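# Swing a folded wire-holder arm fully outward

## Task

On the wire harness board, find the wire holder mounted on a swing arm that is currently folded in over the board, and pivot that arm outward until it reaches its stop. It only counts if the arm stays at its outermost position without the robot holding it, so release it and move the hand away afterwards.

## Robot and tools

ROBOT. A single arm carries a five-finger right hand. Joint ranges in rad, base to tip: shoulder pan -3.142 to 3.142, shoulder lift -6.283 to 6.283, elbow 0.000 to 3.142, wrists 1, 2 and 3 each -6.283 to 6.283. Load limits: 138 N m for pan, lift and elbow, 25.7 N m for each wrist joint; held weight adds load.

FRAMES. The scene frame has its origin on the table top under the arm base, +z up, +y to the left when facing along +x. The base may be tilted. The hand point is fixed to the palm, 0.05 m in front of it, where index pad and thumb tip meet in a pinch. Its own axes: +z along the straightened fingers (fingertips sit 0.06-0.07 m past the point), +y out of the palm, +x across the palm toward the little finger. Across the palm the hand extends 0.08 m on the little-finger side; on the thumb side 0.02 m with the thumb turned in front of the palm, up to 0.09 m otherwise. A wrist bracket on the little-finger side protrudes 0.03 m beyond the point along +y and 0.11 m across the palm; it can snag things.

ROW FORMAT. Every motion command is a row of 14 numbers, each in [-1, 1]: dx, dy, dz, rx, ry, rz, little, ring, middle, index, thumb_bend, thumb_turn, force_limit, speed. The first six are an offset (not a pose) of the hand point from its measured pose, expressed in the hand point's own axes; 1.0 equals 0.6 m or 180 degrees, and rx, ry, rz form one rotation vector. Finger numbers are absolute targets: -1 straight/open, +1 curled fully. thumb_bend -1 straight, +1 fully bent; thumb_turn -1 beside the palm, +1 facing the fingers. A pinch is roughly index +0.22, thumb_bend +0.75, thumb_turn +0.57. force_limit maps -1..+1 to about 0..10 N at the fingertip (0..15 N for the two thumb motors) and only stops closing motors. speed maps -1..+1 to nearly zero..full (full = whole finger travel in 0.6 s). Use speed -0.9 or lower for a gentle close. The same order applies to hand_measured, hand_stopped_by and hand_load_n.

TOOLS.
execute_actions(actions): a list of actions, each a table of up to 15 rows; each row lasts one 1/30 s step and a short table repeats its final row to fill 15 steps. All rows in an action are offsets from the pose measured when that action began (for the first action, the last pose reported). An empty list just returns state and images.
move(target, speed, stop_force, blocking): target is one 14-number row, its offset taken from the last reported pose. The hand travels a straight path there, turning the short way, in 0.5-10 s (cut off at 10 s). speed is m/s, 0.002 to 0.5, default 0.25; rotation limited to twice that in rad/s. It does not slow for obstacles and the actual hand may lag, stray or overshoot speed near full reach. stop_force (9 to 40 N, only after 0.2 s of scene time) ends the path when the wrist sensor sees that much added resistance along the path direction for two steps, then backs up two steps and holds; use a slow speed with it, skip it on rotating moves, and omit it when pulling off a surface. blocking=false returns after 0.5 s while the arm keeps moving; not allowed with stop_force; other motion is refused until the move ends or you call stop.
wait(seconds): 0-10 s, holds the last command.
stop(): brakes a running move.
zoom_image(camera, region): camera is cam_high, cam_low or cam_wrist; region [x0, y0, x1, y1] in pixels, max 504 by 504.
show_instructions(): shows the reference image(s).
finished_scene(scene): ends the current scene by number; irreversible.

RESULTS. The state line gives end_effector_position (m) and end_effector_quat_wxyz in the scene frame plus velocities; positions can be off at long reach. "Hand target" is where the controller is heading. "pose unreachable" means the clearance check altered or blocked the command. Per step the commanded pose is clipped to 100 mm and 16 degrees from the measured pose, so long motions need several actions. The move line reports done, off_target, moving, held, fault or contact (stop_force triggered), limits such as paced (clipped) or held (steps blocked), and distance to target. Wrist force and torque are in end-effector axes, noisy (offset up to ~4 N, noise up to 2.4 N), saturating near 50 N; "no reading" is normal at start. Fingers: hand_stopped_by shows moving, target, force, stalled or fault; a dropping hand_load_n toward zero signals lost contact.

CAMERAS. cam_high, cam_low, cam_wrist, each 504x504; calibration data is supplied and may be slightly off.

AVOID. Joint torque at its limit or any external force of 150 N triggers a 10 s stop. The arm is stiff: pushing past contact against something firm can fault it, so approach slowly. Sustained loads heat motors (warning at 70 °C, braking at 85 °C). Hard hits, slams, slips and knocking things over are penalised. Suggested order: locate the folded swing arm in the images, place fingers or palm against its side, sweep it outward gently to its stop, open the hand, back away, confirm it stays, then call finished_scene.

Each tool is called after "Call:" as name(argument=value, ...), one argument or row to a line, values as JSON.

Reference images:

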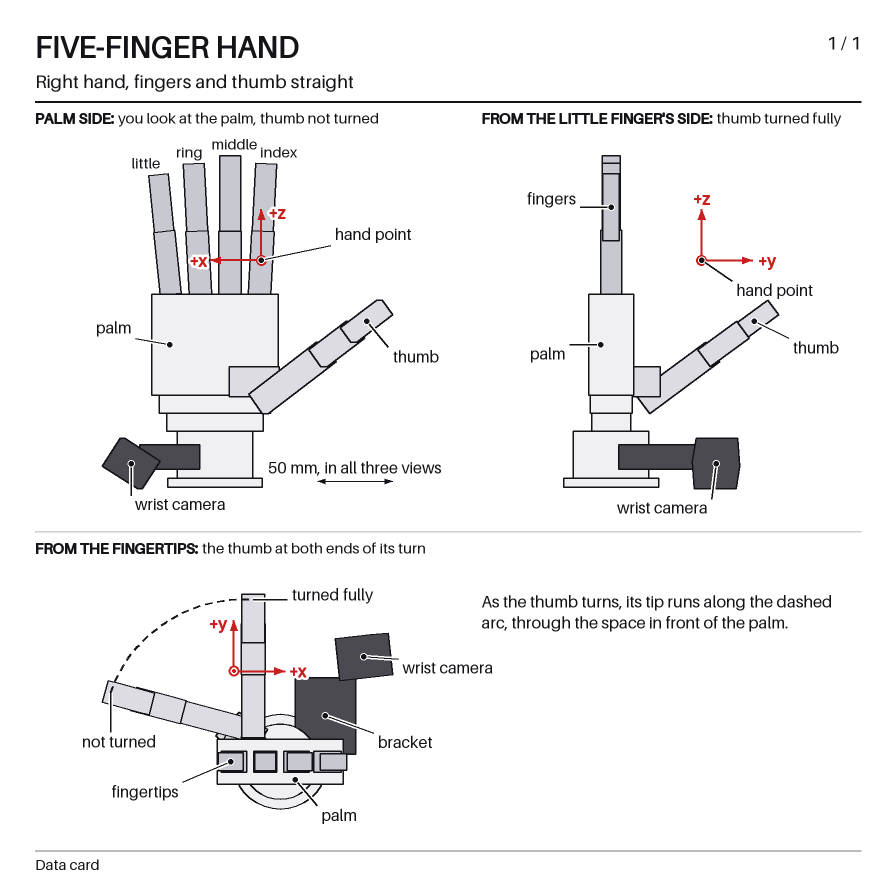

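## Session

I'll start by checking the current state of the scene.

Call:
execute_actions(
  actions=[],
)

Scene clock: 0.00 s.
end_effector_position=(+0.7587, -0.2431, +0.1960) hand_measured=(-1.000, -1.000, -1.000, -1.000, -1.000, -1.000) hand_load_n=(+0.0, +0.0, +0.0, +0.0, +0.0, +0.0) hand_stopped_by=(target, target, target, target, target, target) hand_force_limit=0.00 hand_speed=-0.80 end_effector_quat_wxyz=(-0.382, +0.694, -0.352, +0.499) end_effector_velocity=(+0.000, -0.000, -0.000) end_effector_angular_velocity=(-0.001, +0.001, -0.001)
Joint positions: [-0.582 -1.278  1.413  0.08   1.081 -4.283]
Joint velocities: [ 0.     0.    -0.     0.     0.002 -0.   ]
Motor temperatures (°C, as the motors report them): [24 23 23 29 28 31]
Wrist force (N, on the end effector, along its own x y z axes, offset not removed): no reading
Wrist torque (N m, same axes, about the end effector's origin, offset not removed): no reading
Hand target: +0.759, -0.243, +0.196; -0.382, +0.694, -0.352, +0.499

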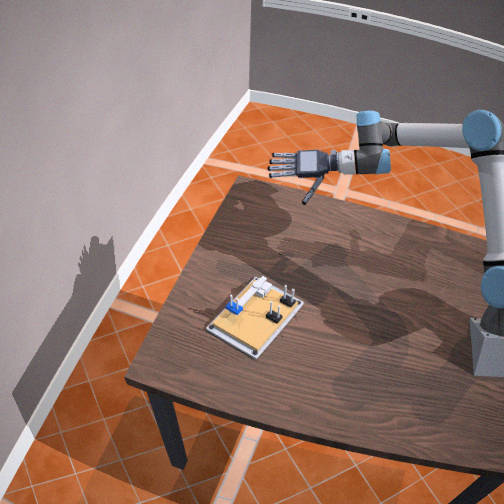

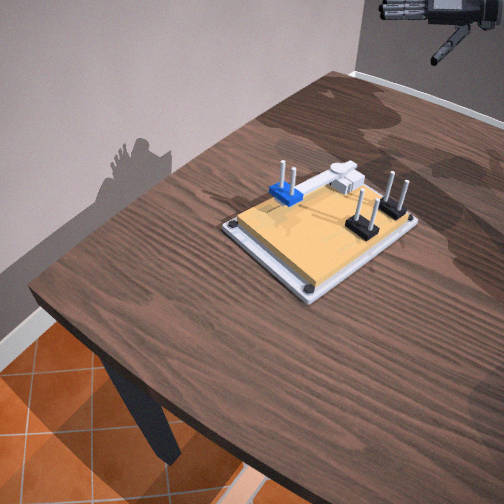

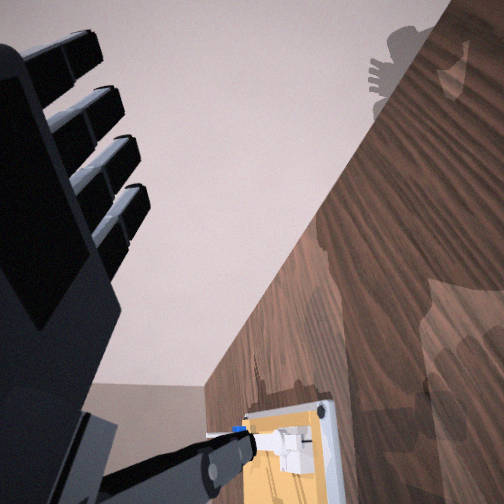

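Call:
zoom_image(
  camera="cam_low",
  region=[200, 130, 440, 320],
)

Call:
zoom_image(
  camera="cam_high",
  region=[190, 260, 320, 370],
)

Call:
zoom_image(
  camera="cam_wrist",
  region=[190, 380, 370, 504],
)

Region (200, 130, 440, 320) of cam_low's 504x504 image, scaled by 2.100, with more detail than that image has; it fills the top 399 rows of this view, and the rest is white.

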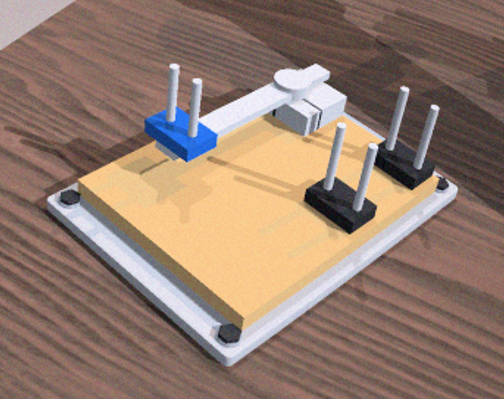

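Region (190, 260, 320, 370) of cam_high's 504x504 image, scaled by 3.877, with more detail than that image has; it fills the top 426 rows of this view, and the rest is white.

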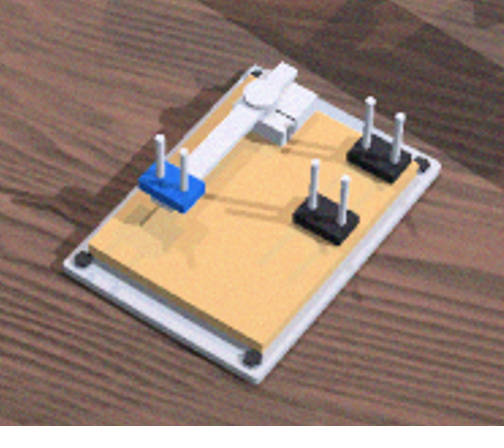

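Region (190, 380, 370, 504) of cam_wrist's 504x504 image, scaled by 2.800, with more detail than that image has; it fills the top 347 rows of this view, and the rest is white.

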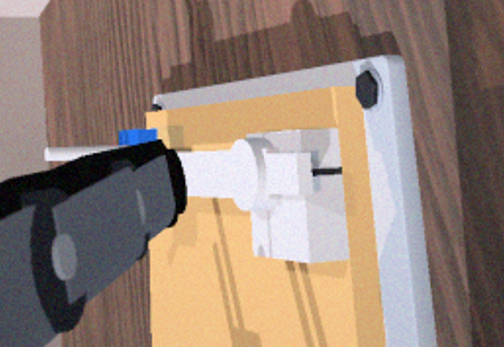

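Call:
zoom_image(
  camera="cam_low",
  region=[260, 150, 380, 220],
)

Call:
zoom_image(
  camera="cam_high",
  region=[220, 270, 280, 320],
)

Region (260, 150, 380, 220) of cam_low's 504x504 image, scaled by 4.200, with more detail than that image has; it fills the top 294 rows of this view, and the rest is white.

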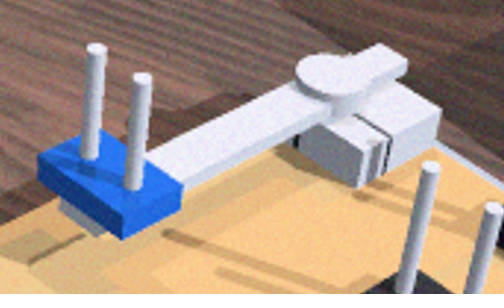

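Region (220, 270, 280, 320) of cam_high's 504x504 image, scaled by 8.400, with more detail than that image has.

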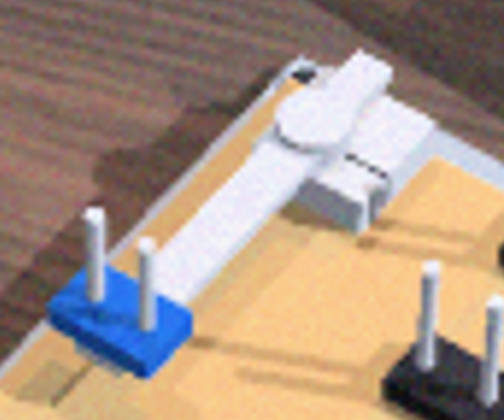

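Call:
zoom_image(
  camera="cam_high",
  region=[250, 90, 504, 390],
)

Region (250, 90, 504, 390) of cam_high's 504x504 image, scaled by 1.680, with more detail than that image has; it fills the left 427 columns of this view, and the rest is white.

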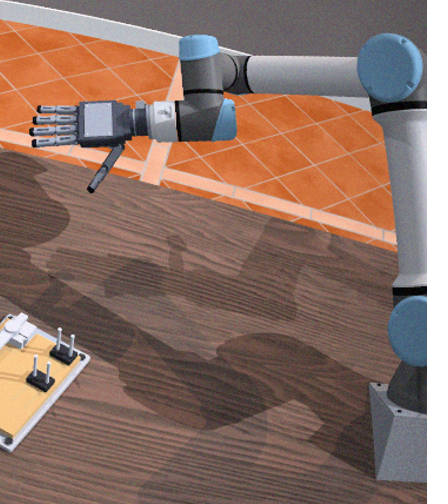

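Call:
move(
  target=[-0.5133, -0.2962, 0.1747, 0.1083, -0.1902, -0.4134, -1, -1, -1, -1, 0.6, 1, 0, 0.5],
  speed=0.3,
)

Scene clock: 14.50 s.
end_effector_position=(+0.8007, +0.1249, +0.2008) hand_measured=(-1.000, -1.000, -1.000, -1.000, +0.600, +1.000) hand_load_n=(+0.0, +0.0, +0.0, +0.0, +0.0, +0.0) hand_stopped_by=(target, target, target, target, target, target) hand_force_limit=0.00 hand_speed=0.50 end_effector_quat_wxyz=(-0.192, +0.800, +0.331, +0.463) end_effector_velocity=(+0.001, +0.002, +0.000) end_effector_angular_velocity=(-0.008, +0.001, +0.007)
Joint positions: [-0.037 -0.792  1.064  0.514  1.382 -5.563]
Joint velocities: [ 0.004  0.008 -0.012  0.011  0.005 -0.007]
Motor temperatures (°C, as the motors report them): [24 23 23 29 28 31]
Wrist force (N, on the end effector, along its own x y z axes, offset not removed): [0.8 0.3 -0.3]
Wrist torque (N m, same axes, about the end effector's origin, offset not removed): [-0.04 -0.01 -0.09]
Hand target: +0.801, +0.125, +0.201; -0.192, +0.800, +0.331, +0.462
Off the commanded pose: 0.001 m, 0 deg.
move: done
camera_calibration (this result's frames):
cam_wrist: T_world_to_cam=[[0.66746, -0.738485, -0.0955845, -0.419306], [-0.688129, -0.562647, -0.458156, 0.714914], [0.284561, 0.371575, -0.883718, 0.0360301], [0, 0, 0, 1]] pos_world=[0.761571, 0.0792051, 0.319303]

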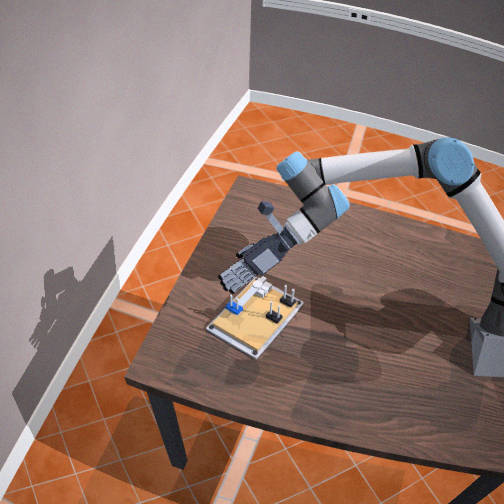

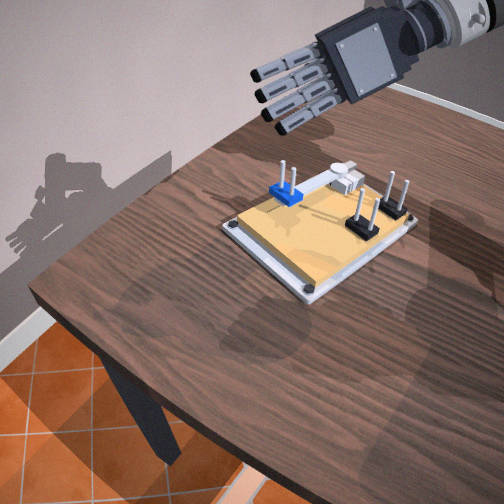

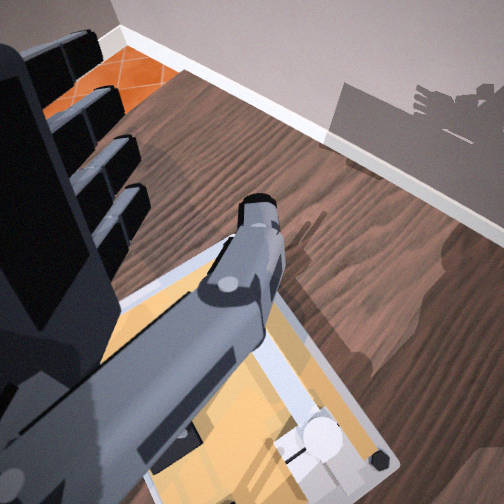

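Call:
execute_actions(
  actions=[
    [[0, 0, 0, 0, 0, 0, -1, -1, -1, -1, -1, -1, 0, 1]],
    [[0, 0, 0, 0, 0, 0, -1, -1, -1, -1, -1, -1, 0, 1]],
  ],
)

Scene clock: 15.67 s.
end_effector_position=(+0.8007, +0.1250, +0.2008) hand_measured=(-1.000, -1.000, -1.000, -1.000, -1.000, -1.000) hand_load_n=(+0.0, +0.0, +0.0, +0.0, +0.0, +0.0) hand_stopped_by=(target, target, target, target, target, target) hand_force_limit=0.00 hand_speed=1.00 end_effector_quat_wxyz=(-0.192, +0.800, +0.331, +0.463) end_effector_velocity=(+0.000, +0.000, +0.000) end_effector_angular_velocity=(+0.000, -0.000, +0.000)
Joint positions: [-0.037 -0.791  1.064  0.514  1.382 -5.563]
Joint velocities: [ 0.  0. -0.  0. -0.  0.]
Motor temperatures (°C, as the motors report them): [24 23 23 29 28 31]
Wrist force (N, on the end effector, along its own x y z axes, offset not removed): [-0.7 0.6 0.5]
Wrist torque (N m, same axes, about the end effector's origin, offset not removed): [-0.02 0.18 -0.24]
Hand target: +0.801, +0.125, +0.201; -0.192, +0.800, +0.331, +0.463
Off the commanded pose: 0.000 m, 0 deg.
camera_calibration (this result's frames):
cam_wrist: T_world_to_cam=[[0.667477, -0.738472, -0.0955721, -0.419316], [-0.688117, -0.56267, -0.458146, 0.714915], [0.284552, 0.371566, -0.883724, 0.0360327], [0, 0, 0, 1]] pos_world=[0.761576, 0.0792196, 0.319303]

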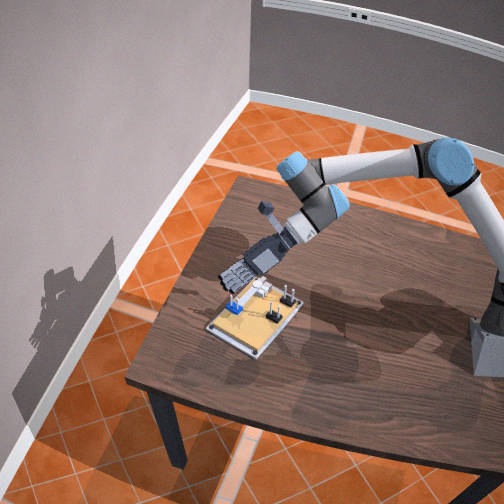

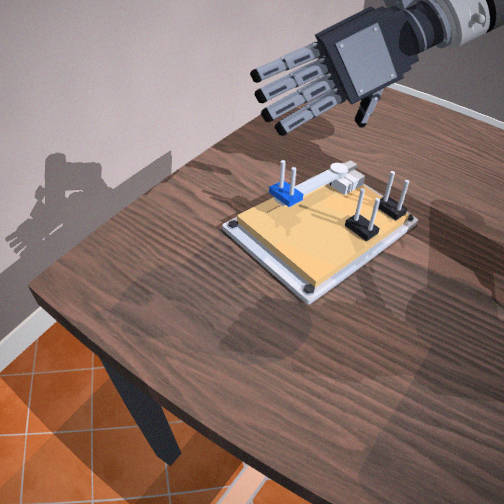

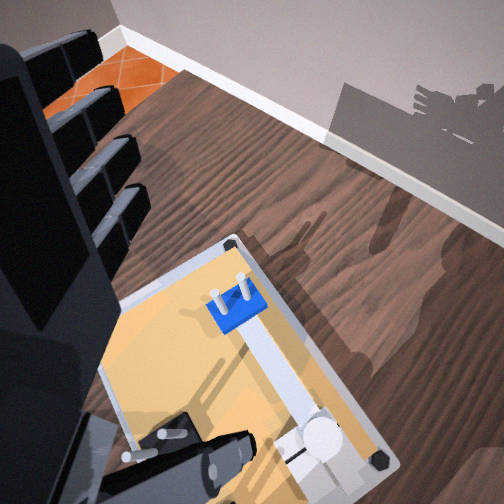

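Call:
zoom_image(
  camera="cam_wrist",
  region=[190, 224, 410, 504],
)

Call:
zoom_image(
  camera="cam_wrist",
  region=[195, 260, 285, 345],
)

Region (190, 224, 410, 504) of cam_wrist's 504x504 image, scaled by 1.800, with more detail than that image has; it fills the left 396 columns of this view, and the rest is white.

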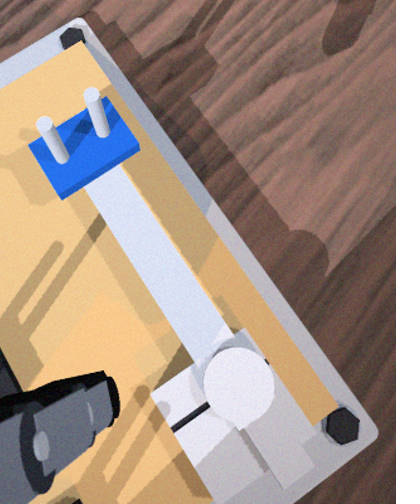

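Region (195, 260, 285, 345) of cam_wrist's 504x504 image, scaled by 5.600, with more detail than that image has.

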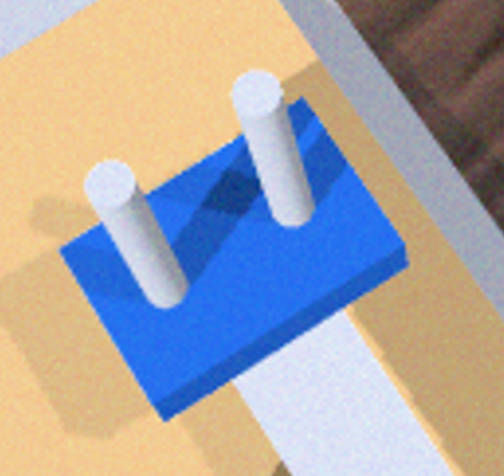

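Call:
zoom_image(
  camera="cam_low",
  region=[240, 30, 420, 210],
)

Region (240, 30, 420, 210) of cam_low's 504x504 image, scaled by 2.800, with more detail than that image has.

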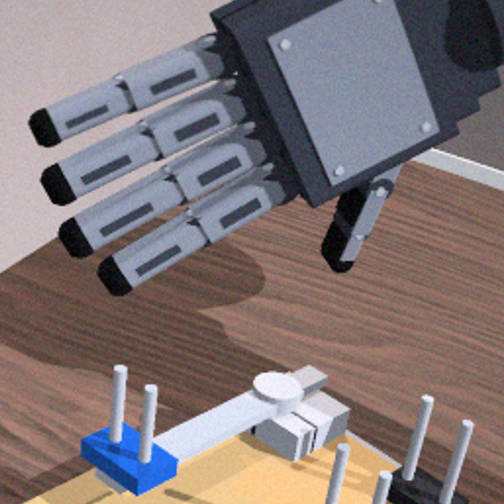

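Call:
move(
  target=[-0.1542, -0.0204, 0.0924, 0, 0, 0, -1, -1, -1, -1, -1, 1, 0, 1],
  speed=0.1,
)

Scene clock: 23.40 s.
end_effector_position=(+0.7933, +0.1351, +0.0933) hand_measured=(-1.000, -1.000, -1.000, -1.000, -1.000, +1.000) hand_load_n=(+0.0, +0.0, +0.0, +0.0, +0.0, +0.0) hand_stopped_by=(target, target, target, target, target, target) hand_force_limit=0.00 hand_speed=1.00 end_effector_quat_wxyz=(-0.192, +0.800, +0.331, +0.463) end_effector_velocity=(+0.000, +0.000, -0.003) end_effector_angular_velocity=(-0.000, -0.000, -0.000)
Joint positions: [-0.12  -0.726  1.209  0.316  1.324 -5.624]
Joint velocities: [-0.002  0.002  0.002 -0.005 -0.001 -0.002]
Motor temperatures (°C, as the motors report them): [24 23 23 29 28 31]
Wrist force (N, on the end effector, along its own x y z axes, offset not removed): [-0.9 0.5 -0.1]
Wrist torque (N m, same axes, about the end effector's origin, offset not removed): [0.04 0.20 -0.19]
Hand target: +0.793, +0.135, +0.093; -0.192, +0.800, +0.331, +0.463
Off the commanded pose: 0.000 m, 0 deg.
move: done
camera_calibration (this result's frames):
cam_wrist: T_world_to_cam=[[0.667461, -0.73847, -0.0956938, -0.417147], [-0.68814, -0.562594, -0.458204, 0.66637], [0.284534, 0.371684, -0.883681, -0.0606371], [0, 0, 0, 1]] pos_world=[0.754238, 0.089383, 0.211831]

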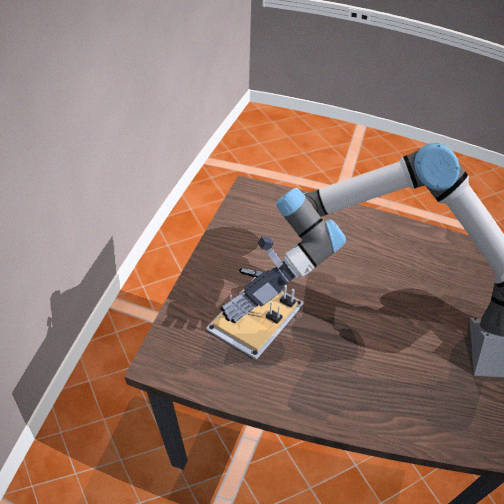

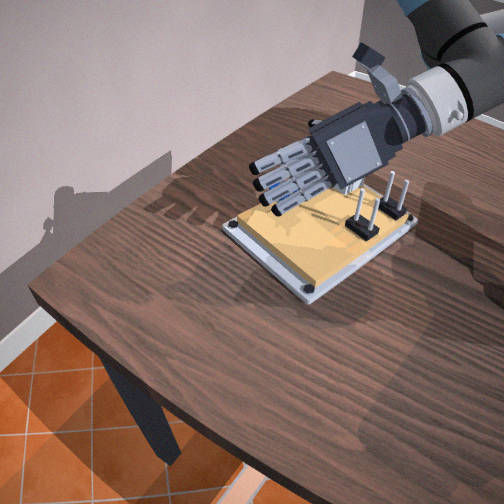

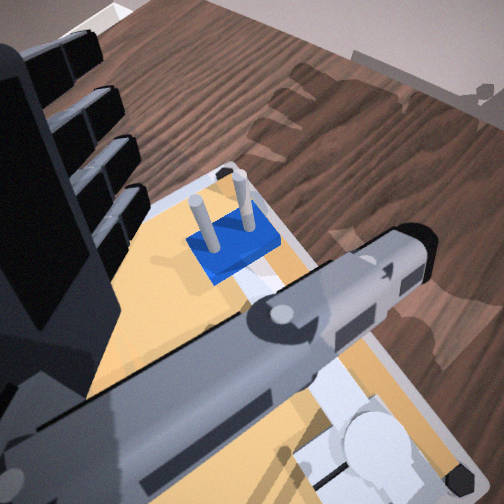

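Call:
zoom_image(
  camera="cam_wrist",
  region=[90, 150, 300, 310],
)

Region (90, 150, 300, 310) of cam_wrist's 504x504 image, scaled by 2.400, with more detail than that image has; it fills the top 384 rows of this view, and the rest is white.

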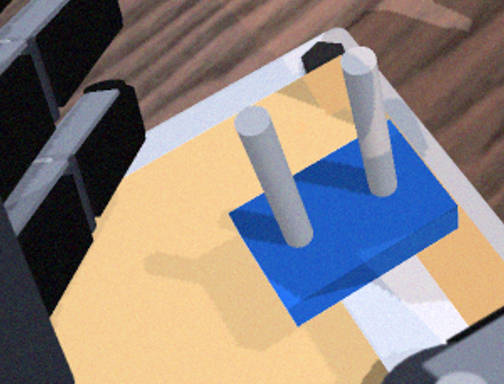

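Call:
move(
  target=[0, 0.0667, 0, 0, 0, 0, -1, -1, -1, -1, -1, 1, 0, 1],
  speed=0.03,
  stop_force=15,
)

Scene clock: 25.87 s.
end_effector_position=(+0.8213, +0.1070, +0.0933) hand_measured=(-1.000, -1.000, -1.000, -1.000, -1.000, +1.000) hand_load_n=(+0.0, +0.0, +0.0, +0.0, +0.0, +0.0) hand_stopped_by=(target, target, target, target, target, target) hand_force_limit=0.00 hand_speed=1.00 end_effector_quat_wxyz=(-0.192, +0.800, +0.331, +0.463) end_effector_velocity=(+0.002, -0.002, -0.000) end_effector_angular_velocity=(-0.001, +0.001, -0.001)
Joint positions: [-0.159 -0.692  1.097  0.402  1.297 -5.652]
Joint velocities: [-0.002  0.003 -0.008  0.006 -0.    -0.002]
Motor temperatures (°C, as the motors report them): [24 23 23 29 28 31]
Wrist force (N, on the end effector, along its own x y z axes, offset not removed): [0.9 -3.2 2.2]
Wrist torque (N m, same axes, about the end effector's origin, offset not removed): [-0.22 0.09 -0.14]
Hand target: +0.822, +0.107, +0.093; -0.192, +0.800, +0.331, +0.463
Off the commanded pose: 0.000 m, 0 deg.
move: done
camera_calibration (this result's frames):
cam_wrist: T_world_to_cam=[[0.667417, -0.738509, -0.0957052, -0.456583], [-0.688149, -0.562514, -0.458289, 0.669781], [0.284615, 0.37173, -0.883635, -0.0582643], [0, 0, 0, 1]] pos_world=[0.782223, 0.0612292, 0.211772]

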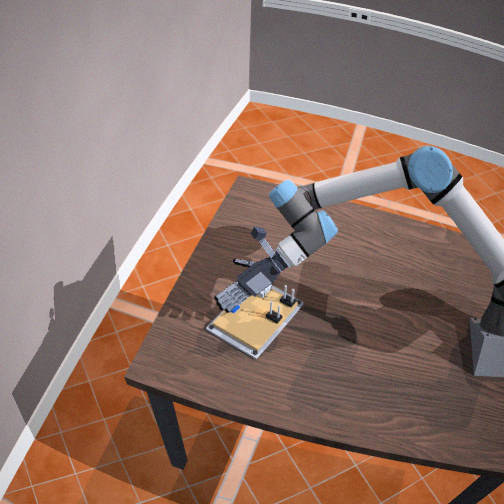

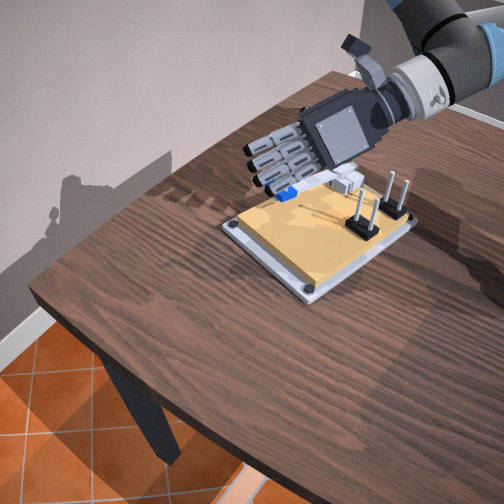

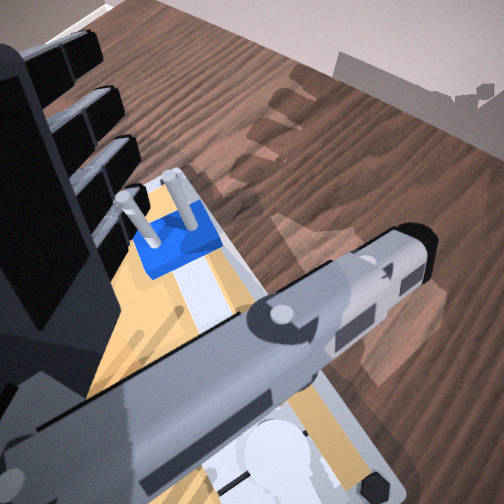

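Call:
zoom_image(
  camera="cam_wrist",
  region=[60, 130, 270, 330],
)

Call:
zoom_image(
  camera="cam_low",
  region=[230, 110, 390, 230],
)

Region (60, 130, 270, 330) of cam_wrist's 504x504 image, scaled by 2.400, with more detail than that image has; it fills the top 480 rows of this view, and the rest is white.

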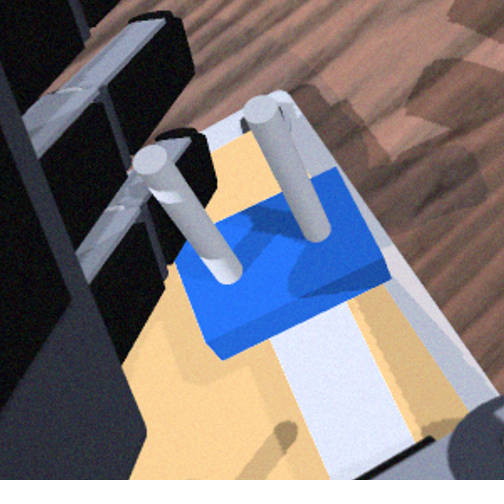

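Region (230, 110, 390, 230) of cam_low's 504x504 image, scaled by 3.150, with more detail than that image has; it fills the top 378 rows of this view, and the rest is white.

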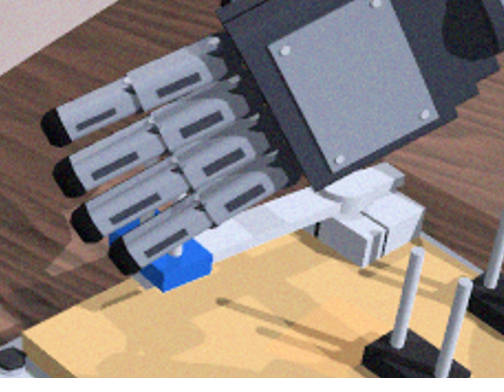

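Call:
move(
  target=[0.0022, 0.0905, 0.0037, -0.0818, 0, 0.0472, -1, -1, -1, -1, -1, 1, 0, 1],
  speed=0.08,
  stop_force=20,
)

Scene clock: 29.20 s.
end_effector_position=(+0.8613, +0.0705, +0.0932) hand_measured=(-1.000, -1.000, -1.000, -1.000, -1.000, +1.000) hand_load_n=(+0.0, +0.0, +0.0, +0.0, +0.0, +0.0) hand_stopped_by=(target, target, target, target, target, target) hand_force_limit=0.00 hand_speed=1.00 end_effector_quat_wxyz=(-0.122, +0.840, +0.209, +0.485) end_effector_velocity=(+0.002, -0.002, -0.000) end_effector_angular_velocity=(-0.001, +0.001, -0.014)
Joint positions: [-0.129 -0.674  1.054  0.231  1.492 -5.45 ]
Joint velocities: [ 0.002  0.002 -0.004 -0.005  0.011  0.008]
Motor temperatures (°C, as the motors report them): [24 23 23 29 28 31]
Wrist force (N, on the end effector, along its own x y z axes, offset not removed): [1.7 -2.6 -1.2]
Wrist torque (N m, same axes, about the end effector's origin, offset not removed): [-0.19 -0.25 -0.07]
Hand target: +0.861, +0.070, +0.093; -0.121, +0.840, +0.209, +0.485
Off the commanded pose: 0.000 m, 0 deg.
move: done
camera_calibration (this result's frames):
cam_wrist: T_world_to_cam=[[0.42378, -0.900671, -0.0959316, -0.288903], [-0.82235, -0.338193, -0.457566, 0.776396], [0.379673, 0.272797, -0.883985, -0.131022], [0, 0, 0, 1]] pos_world=[0.810646, 0.0381077, 0.211716]

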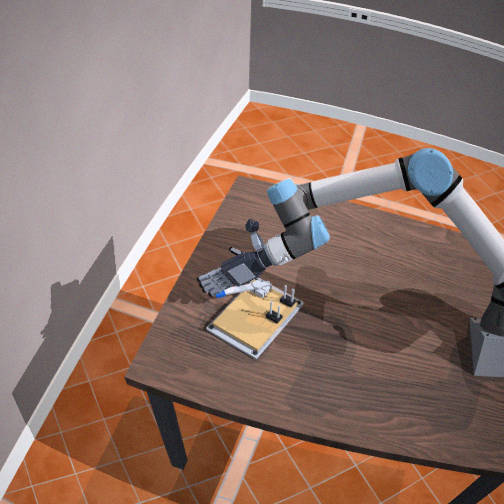

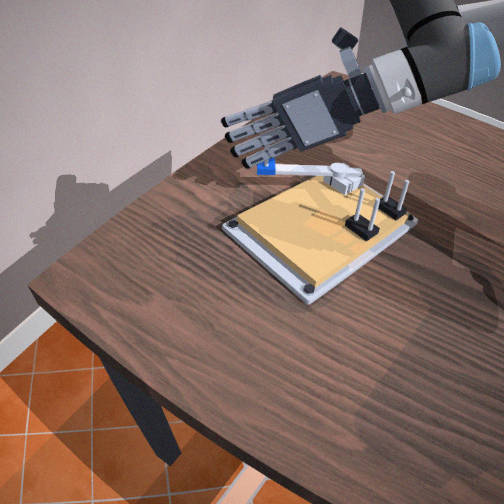

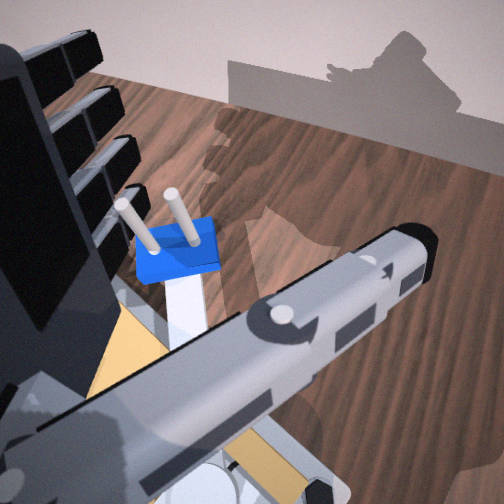

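Call:
move(
  target=[-0.0221, 0.0983, -0.0383, -0.0962, 0, 0.0556, -1, -1, -1, -1, -1, 1, 0, 1],
  speed=0.08,
  stop_force=20,
)

Scene clock: 32.43 s.
end_effector_position=(+0.8655, +0.0062, +0.0930) hand_measured=(-1.000, -1.000, -1.000, -1.000, -1.000, +1.000) hand_load_n=(+0.0, +0.0, +0.0, +0.0, +0.0, +0.0) hand_stopped_by=(target, target, target, target, target, target) hand_force_limit=0.00 hand_speed=1.00 end_effector_quat_wxyz=(-0.036, +0.864, +0.061, +0.499) end_effector_velocity=(+0.000, -0.003, +0.000) end_effector_angular_velocity=(-0.000, -0.001, -0.013)
Joint positions: [-0.118 -0.707  1.104  0.033  1.741 -5.278]
Joint velocities: [ 0.    -0.    -0.001 -0.005  0.01   0.005]
Motor temperatures (°C, as the motors report them): [24 23 23 29 28 31]
Wrist force (N, on the end effector, along its own x y z axes, offset not removed): [-0.5 -2.5 -2.0]
Wrist torque (N m, same axes, about the end effector's origin, offset not removed): [-0.07 0.20 -0.23]
Hand target: +0.866, +0.006, +0.093; -0.036, +0.864, +0.060, +0.499
Off the commanded pose: 0.000 m, 0 deg.
move: done
camera_calibration (this result's frames):
cam_wrist: T_world_to_cam=[[0.0916904, -0.991132, -0.0961736, -0.0606063], [-0.888849, -0.0379196, -0.456628, 0.813648], [0.448932, 0.127352, -0.884444, -0.174224], [0, 0, 0, 1]] pos_world=[0.806982, -0.00702783, 0.211614]

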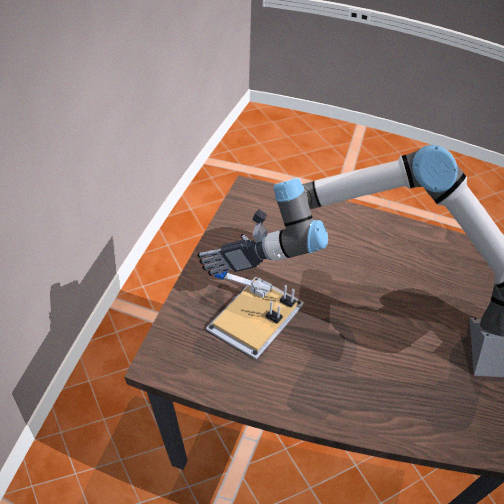

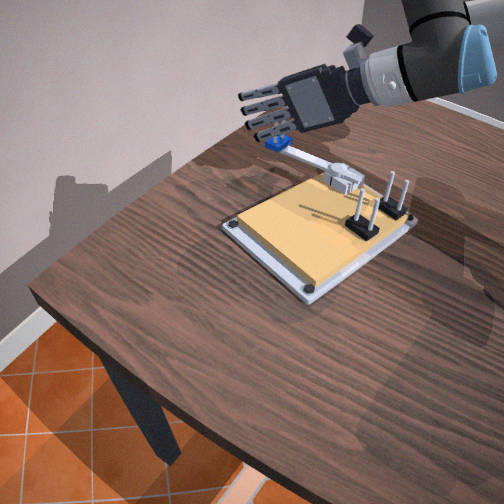

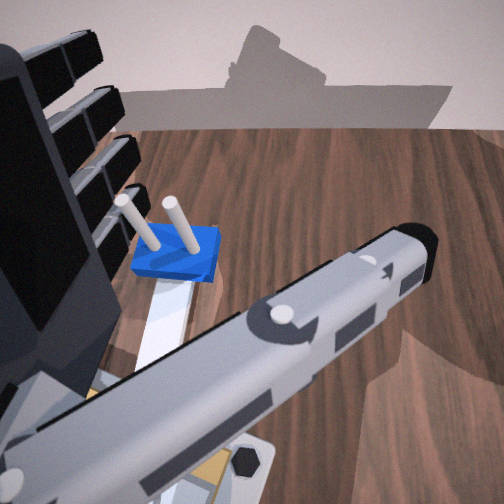

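Call:
zoom_image(
  camera="cam_low",
  region=[240, 100, 400, 220],
)

Region (240, 100, 400, 220) of cam_low's 504x504 image, scaled by 3.150, with more detail than that image has; it fills the top 378 rows of this view, and the rest is white.

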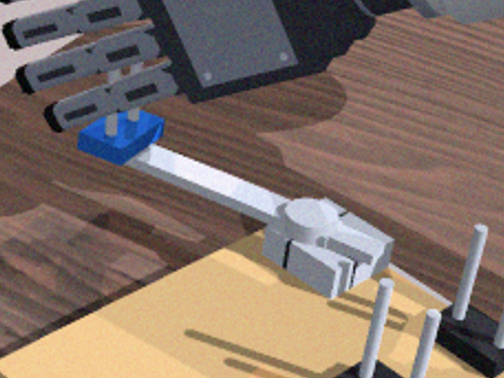

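Call:
move(
  target=[-0.0028, 0.026, -0.0049, 0, 0, 0, -1, -1, -1, -1, -1, 1, 0, 1],
  speed=0.02,
  stop_force=10,
)

Scene clock: 34.03 s.
end_effector_position=(+0.8643, -0.0093, +0.0930) hand_measured=(-1.000, -1.000, -1.000, -1.000, -1.000, +1.000) hand_load_n=(+0.0, +0.0, +0.0, +0.0, +0.0, +0.0) hand_stopped_by=(target, target, target, target, target, target) hand_force_limit=0.00 hand_speed=1.00 end_effector_quat_wxyz=(-0.036, +0.864, +0.061, +0.499) end_effector_velocity=(-0.000, -0.003, -0.000) end_effector_angular_velocity=(-0.001, +0.001, -0.001)
Joint positions: [-0.138 -0.726  1.118  0.037  1.722 -5.286]
Joint velocities: [-0.004 -0.004  0.003  0.001 -0.002 -0.002]
Motor temperatures (°C, as the motors report them): [24 23 23 29 28 31]
Wrist force (N, on the end effector, along its own x y z axes, offset not removed): [0.9 -0.7 1.2]
Wrist torque (N m, same axes, about the end effector's origin, offset not removed): [-0.03 0.13 -0.10]
Hand target: +0.864, -0.010, +0.093; -0.036, +0.864, +0.061, +0.499
Off the commanded pose: 0.000 m, 0 deg.
move: done
camera_calibration (this result's frames):
cam_wrist: T_world_to_cam=[[0.0916354, -0.991135, -0.0962038, -0.0758681], [-0.888856, -0.0378578, -0.45662, 0.812038], [0.448929, 0.127354, -0.884445, -0.171755], [0, 0, 0, 1]] pos_world=[0.805843, -0.0225799, 0.211586]

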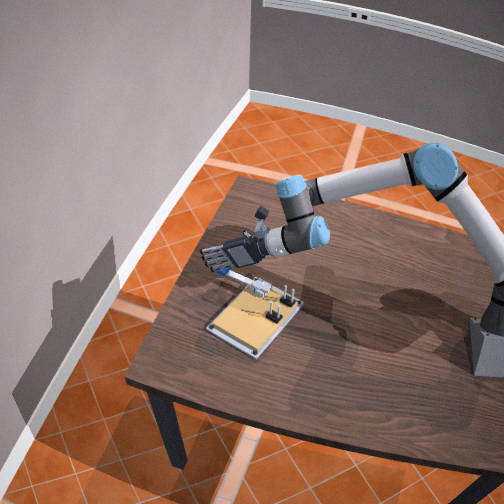

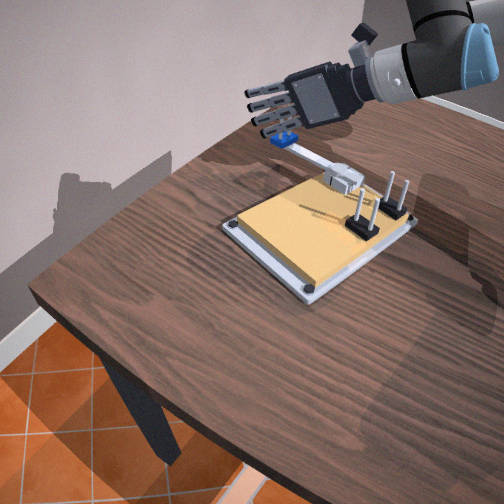

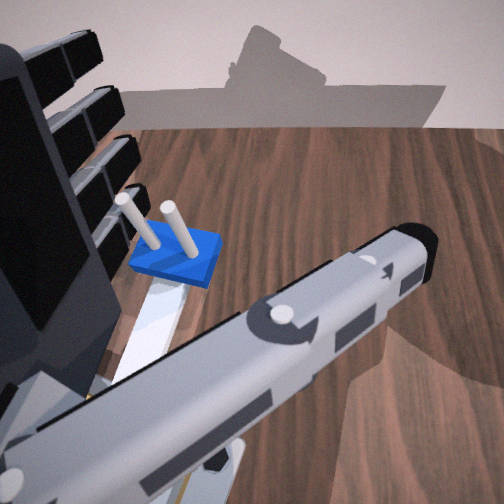

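Call:
move(
  target=[-0.0046, 0.032, -0.008, 0, 0, 0, -1, -1, -1, -1, -1, 1, 0, 1],
  speed=0.004,
  stop_force=9,
)

Scene clock: 37.57 s.
end_effector_position=(+0.8626, -0.0208, +0.0929) hand_measured=(-1.000, -1.000, -1.000, -1.000, -1.000, +1.000) hand_load_n=(+0.0, +0.0, +0.0, +1.0, +0.0, +0.0) hand_stopped_by=(target, target, target, target, target, target) hand_force_limit=0.00 hand_speed=1.00 end_effector_quat_wxyz=(-0.036, +0.864, +0.061, +0.499) end_effector_velocity=(-0.001, +0.002, -0.001) end_effector_angular_velocity=(-0.001, +0.002, +0.001)
Joint positions: [-0.154 -0.742  1.131  0.039  1.708 -5.293]
Joint velocities: [ 0.002  0.002  0.    -0.     0.003 -0.   ]
Motor temperatures (°C, as the motors report them): [24 23 23 29 28 31]
Wrist force (N, on the end effector, along its own x y z axes, offset not removed): [4.3 -13.4 6.8]
Wrist torque (N m, same axes, about the end effector's origin, offset not removed): [-0.07 0.15 0.06]
Hand target: +0.863, -0.021, +0.093; -0.036, +0.864, +0.061, +0.499
Off the commanded pose: 0.008 m, 0 deg.
move: contact
camera_calibration (this result's frames):
cam_wrist: T_world_to_cam=[[0.091984, -0.991094, -0.0962853, -0.0874219], [-0.888883, -0.0381442, -0.456544, 0.810063], [0.448806, 0.127581, -0.884475, -0.169475], [0, 0, 0, 1]] pos_world=[0.804154, -0.0341223, 0.211515]

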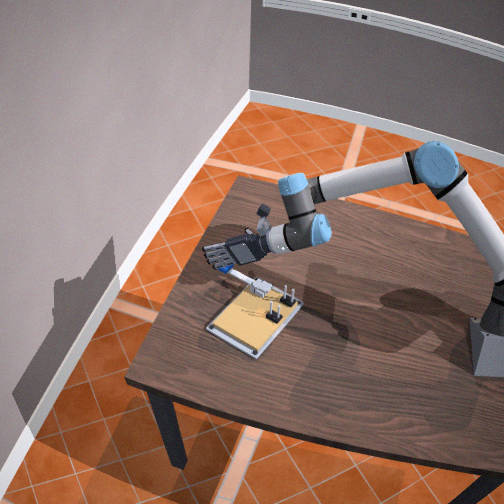

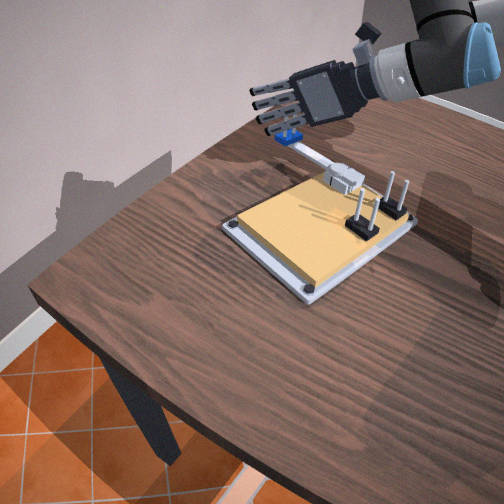

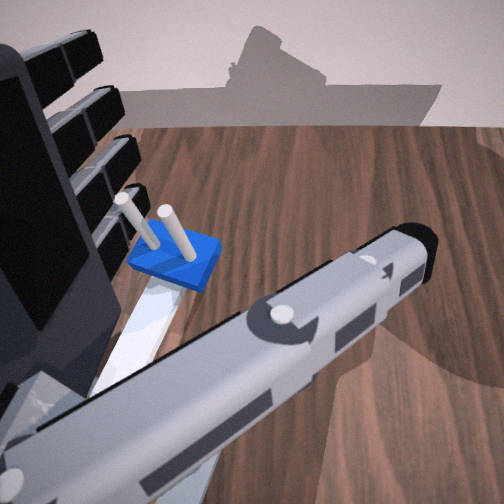

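Call:
move(
  target=[0.1027, -0.06, -0.1555, 0, 0, 0, -1, -1, -1, -1, -1, 1, 0, 1],
  speed=0.12,
)

Scene clock: 39.33 s.
end_effector_position=(+0.8082, +0.0074, +0.1927) hand_measured=(-1.000, -1.000, -1.000, -1.000, -1.000, +1.000) hand_load_n=(+0.0, +0.0, +0.0, +0.0, +0.0, +0.0) hand_stopped_by=(target, target, target, target, target, target) hand_force_limit=0.00 hand_speed=1.00 end_effector_quat_wxyz=(-0.036, +0.864, +0.061, +0.499) end_effector_velocity=(-0.001, +0.000, +0.002) end_effector_angular_velocity=(-0.000, +0.000, -0.000)
Joint positions: [-0.024 -0.893  1.229  0.102  1.826 -5.237]
Joint velocities: [ 0.003 -0.003  0.002  0.002  0.003  0.001]
Motor temperatures (°C, as the motors report them): [24 23 23 29 28 31]
Wrist force (N, on the end effector, along its own x y z axes, offset not removed): [-1.9 -0.5 1.3]
Wrist torque (N m, same axes, about the end effector's origin, offset not removed): [-0.19 0.42 -0.27]
Hand target: +0.808, +0.007, +0.193; -0.036, +0.864, +0.061, +0.499
Off the commanded pose: 0.000 m, 0 deg.
move: done
camera_calibration (this result's frames):
cam_wrist: T_world_to_cam=[[0.0920188, -0.991113, -0.0960603, -0.0448771], [-0.888884, -0.03828, -0.456529, 0.808349], [0.448795, 0.127396, -0.884507, -0.0603581], [0, 0, 0, 1]] pos_world=[0.749747, -0.00584533, 0.311337]

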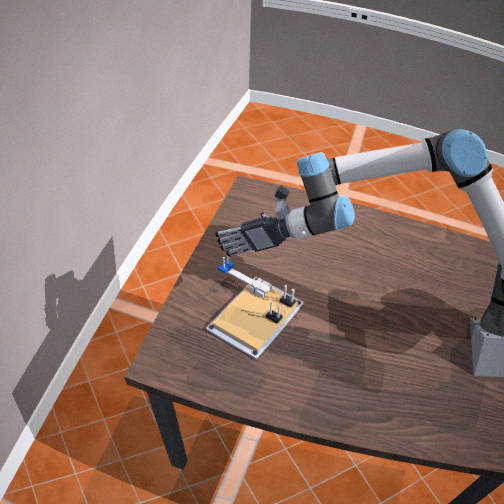

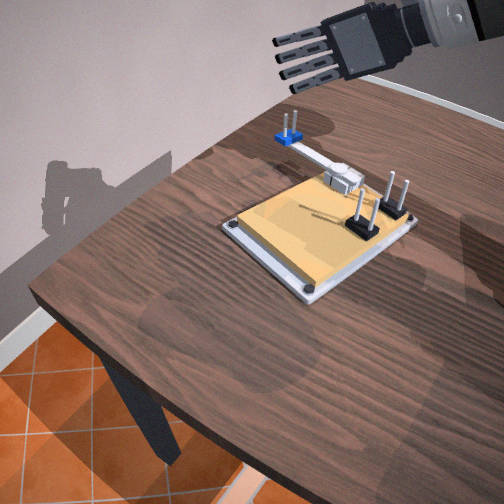

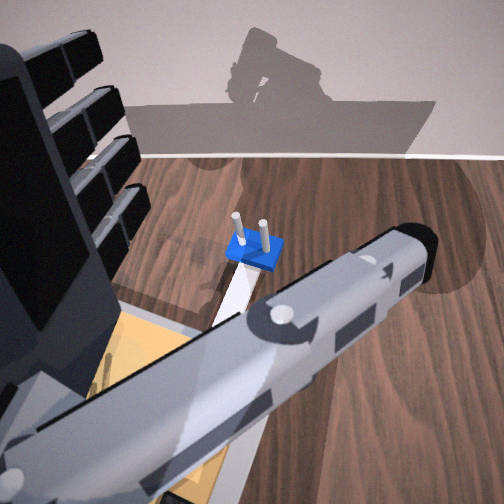

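Call:
zoom_image(
  camera="cam_low",
  region=[260, 100, 400, 210],
)

Call:
zoom_image(
  camera="cam_high",
  region=[200, 250, 310, 350],
)

Region (260, 100, 400, 210) of cam_low's 504x504 image, scaled by 3.600, with more detail than that image has; it fills the top 396 rows of this view, and the rest is white.

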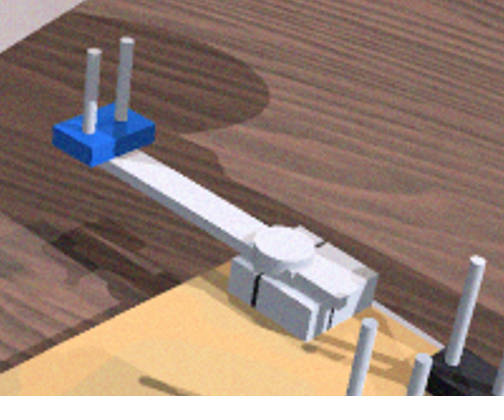

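Region (200, 250, 310, 350) of cam_high's 504x504 image, scaled by 4.582, with more detail than that image has; it fills the top 458 rows of this view, and the rest is white.

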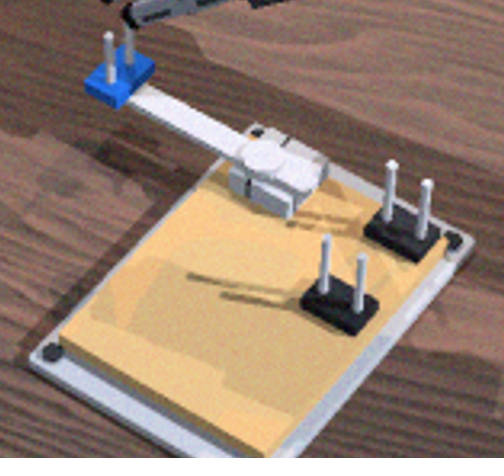

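Call:
execute_actions(
  actions=[],
)

Scene clock: 39.70 s.
end_effector_position=(+0.8081, +0.0075, +0.1930) hand_measured=(-1.000, -1.000, -1.000, -1.000, -1.000, +1.000) hand_load_n=(+0.0, +0.0, +0.0, +0.0, +0.0, +0.0) hand_stopped_by=(target, target, target, target, target, target) hand_force_limit=0.00 hand_speed=1.00 end_effector_quat_wxyz=(-0.036, +0.864, +0.061, +0.499) end_effector_velocity=(-0.000, -0.000, -0.000) end_effector_angular_velocity=(-0.000, +0.000, +0.000)
Joint positions: [-0.023 -0.894  1.23   0.103  1.826 -5.237]
Joint velocities: [-0. -0.  0.  0. -0. -0.]
Motor temperatures (°C, as the motors report them): [24 23 23 29 28 31]
Wrist force (N, on the end effector, along its own x y z axes, offset not removed): [-0.6 0.5 1.8]
Wrist torque (N m, same axes, about the end effector's origin, offset not removed): [-0.15 0.11 -0.28]
Hand target: +0.808, +0.007, +0.193; -0.036, +0.864, +0.061, +0.499
Off the commanded pose: 0.000 m, 0 deg.
camera_calibration (this result's frames):
cam_wrist: T_world_to_cam=[[0.0920108, -0.991114, -0.0960617, -0.044767], [-0.888885, -0.0382722, -0.456528, 0.808334], [0.448795, 0.127393, -0.884508, -0.060075], [0, 0, 0, 1]] pos_world=[0.749597, -0.00577926, 0.31159]

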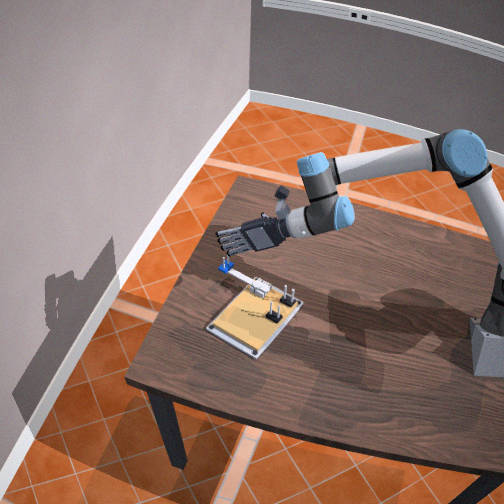

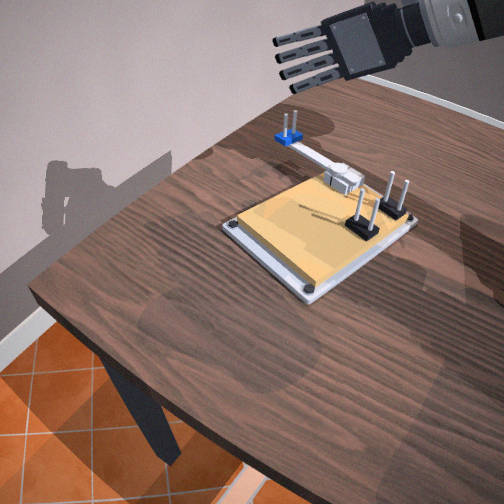

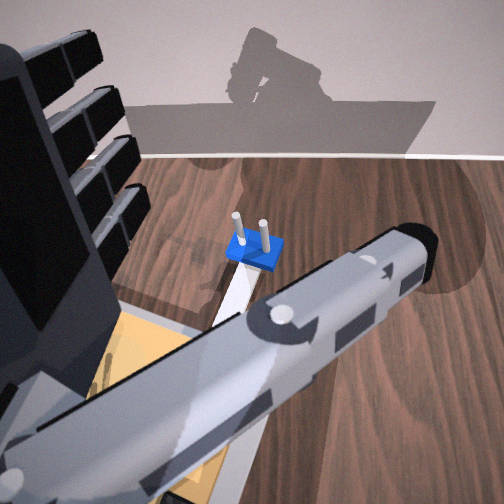

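The arm is against its stop, stays there on its own, and the hand is clear.

Call:
finished_scene(
  scene=1,
)

The scene is finished: the task was done.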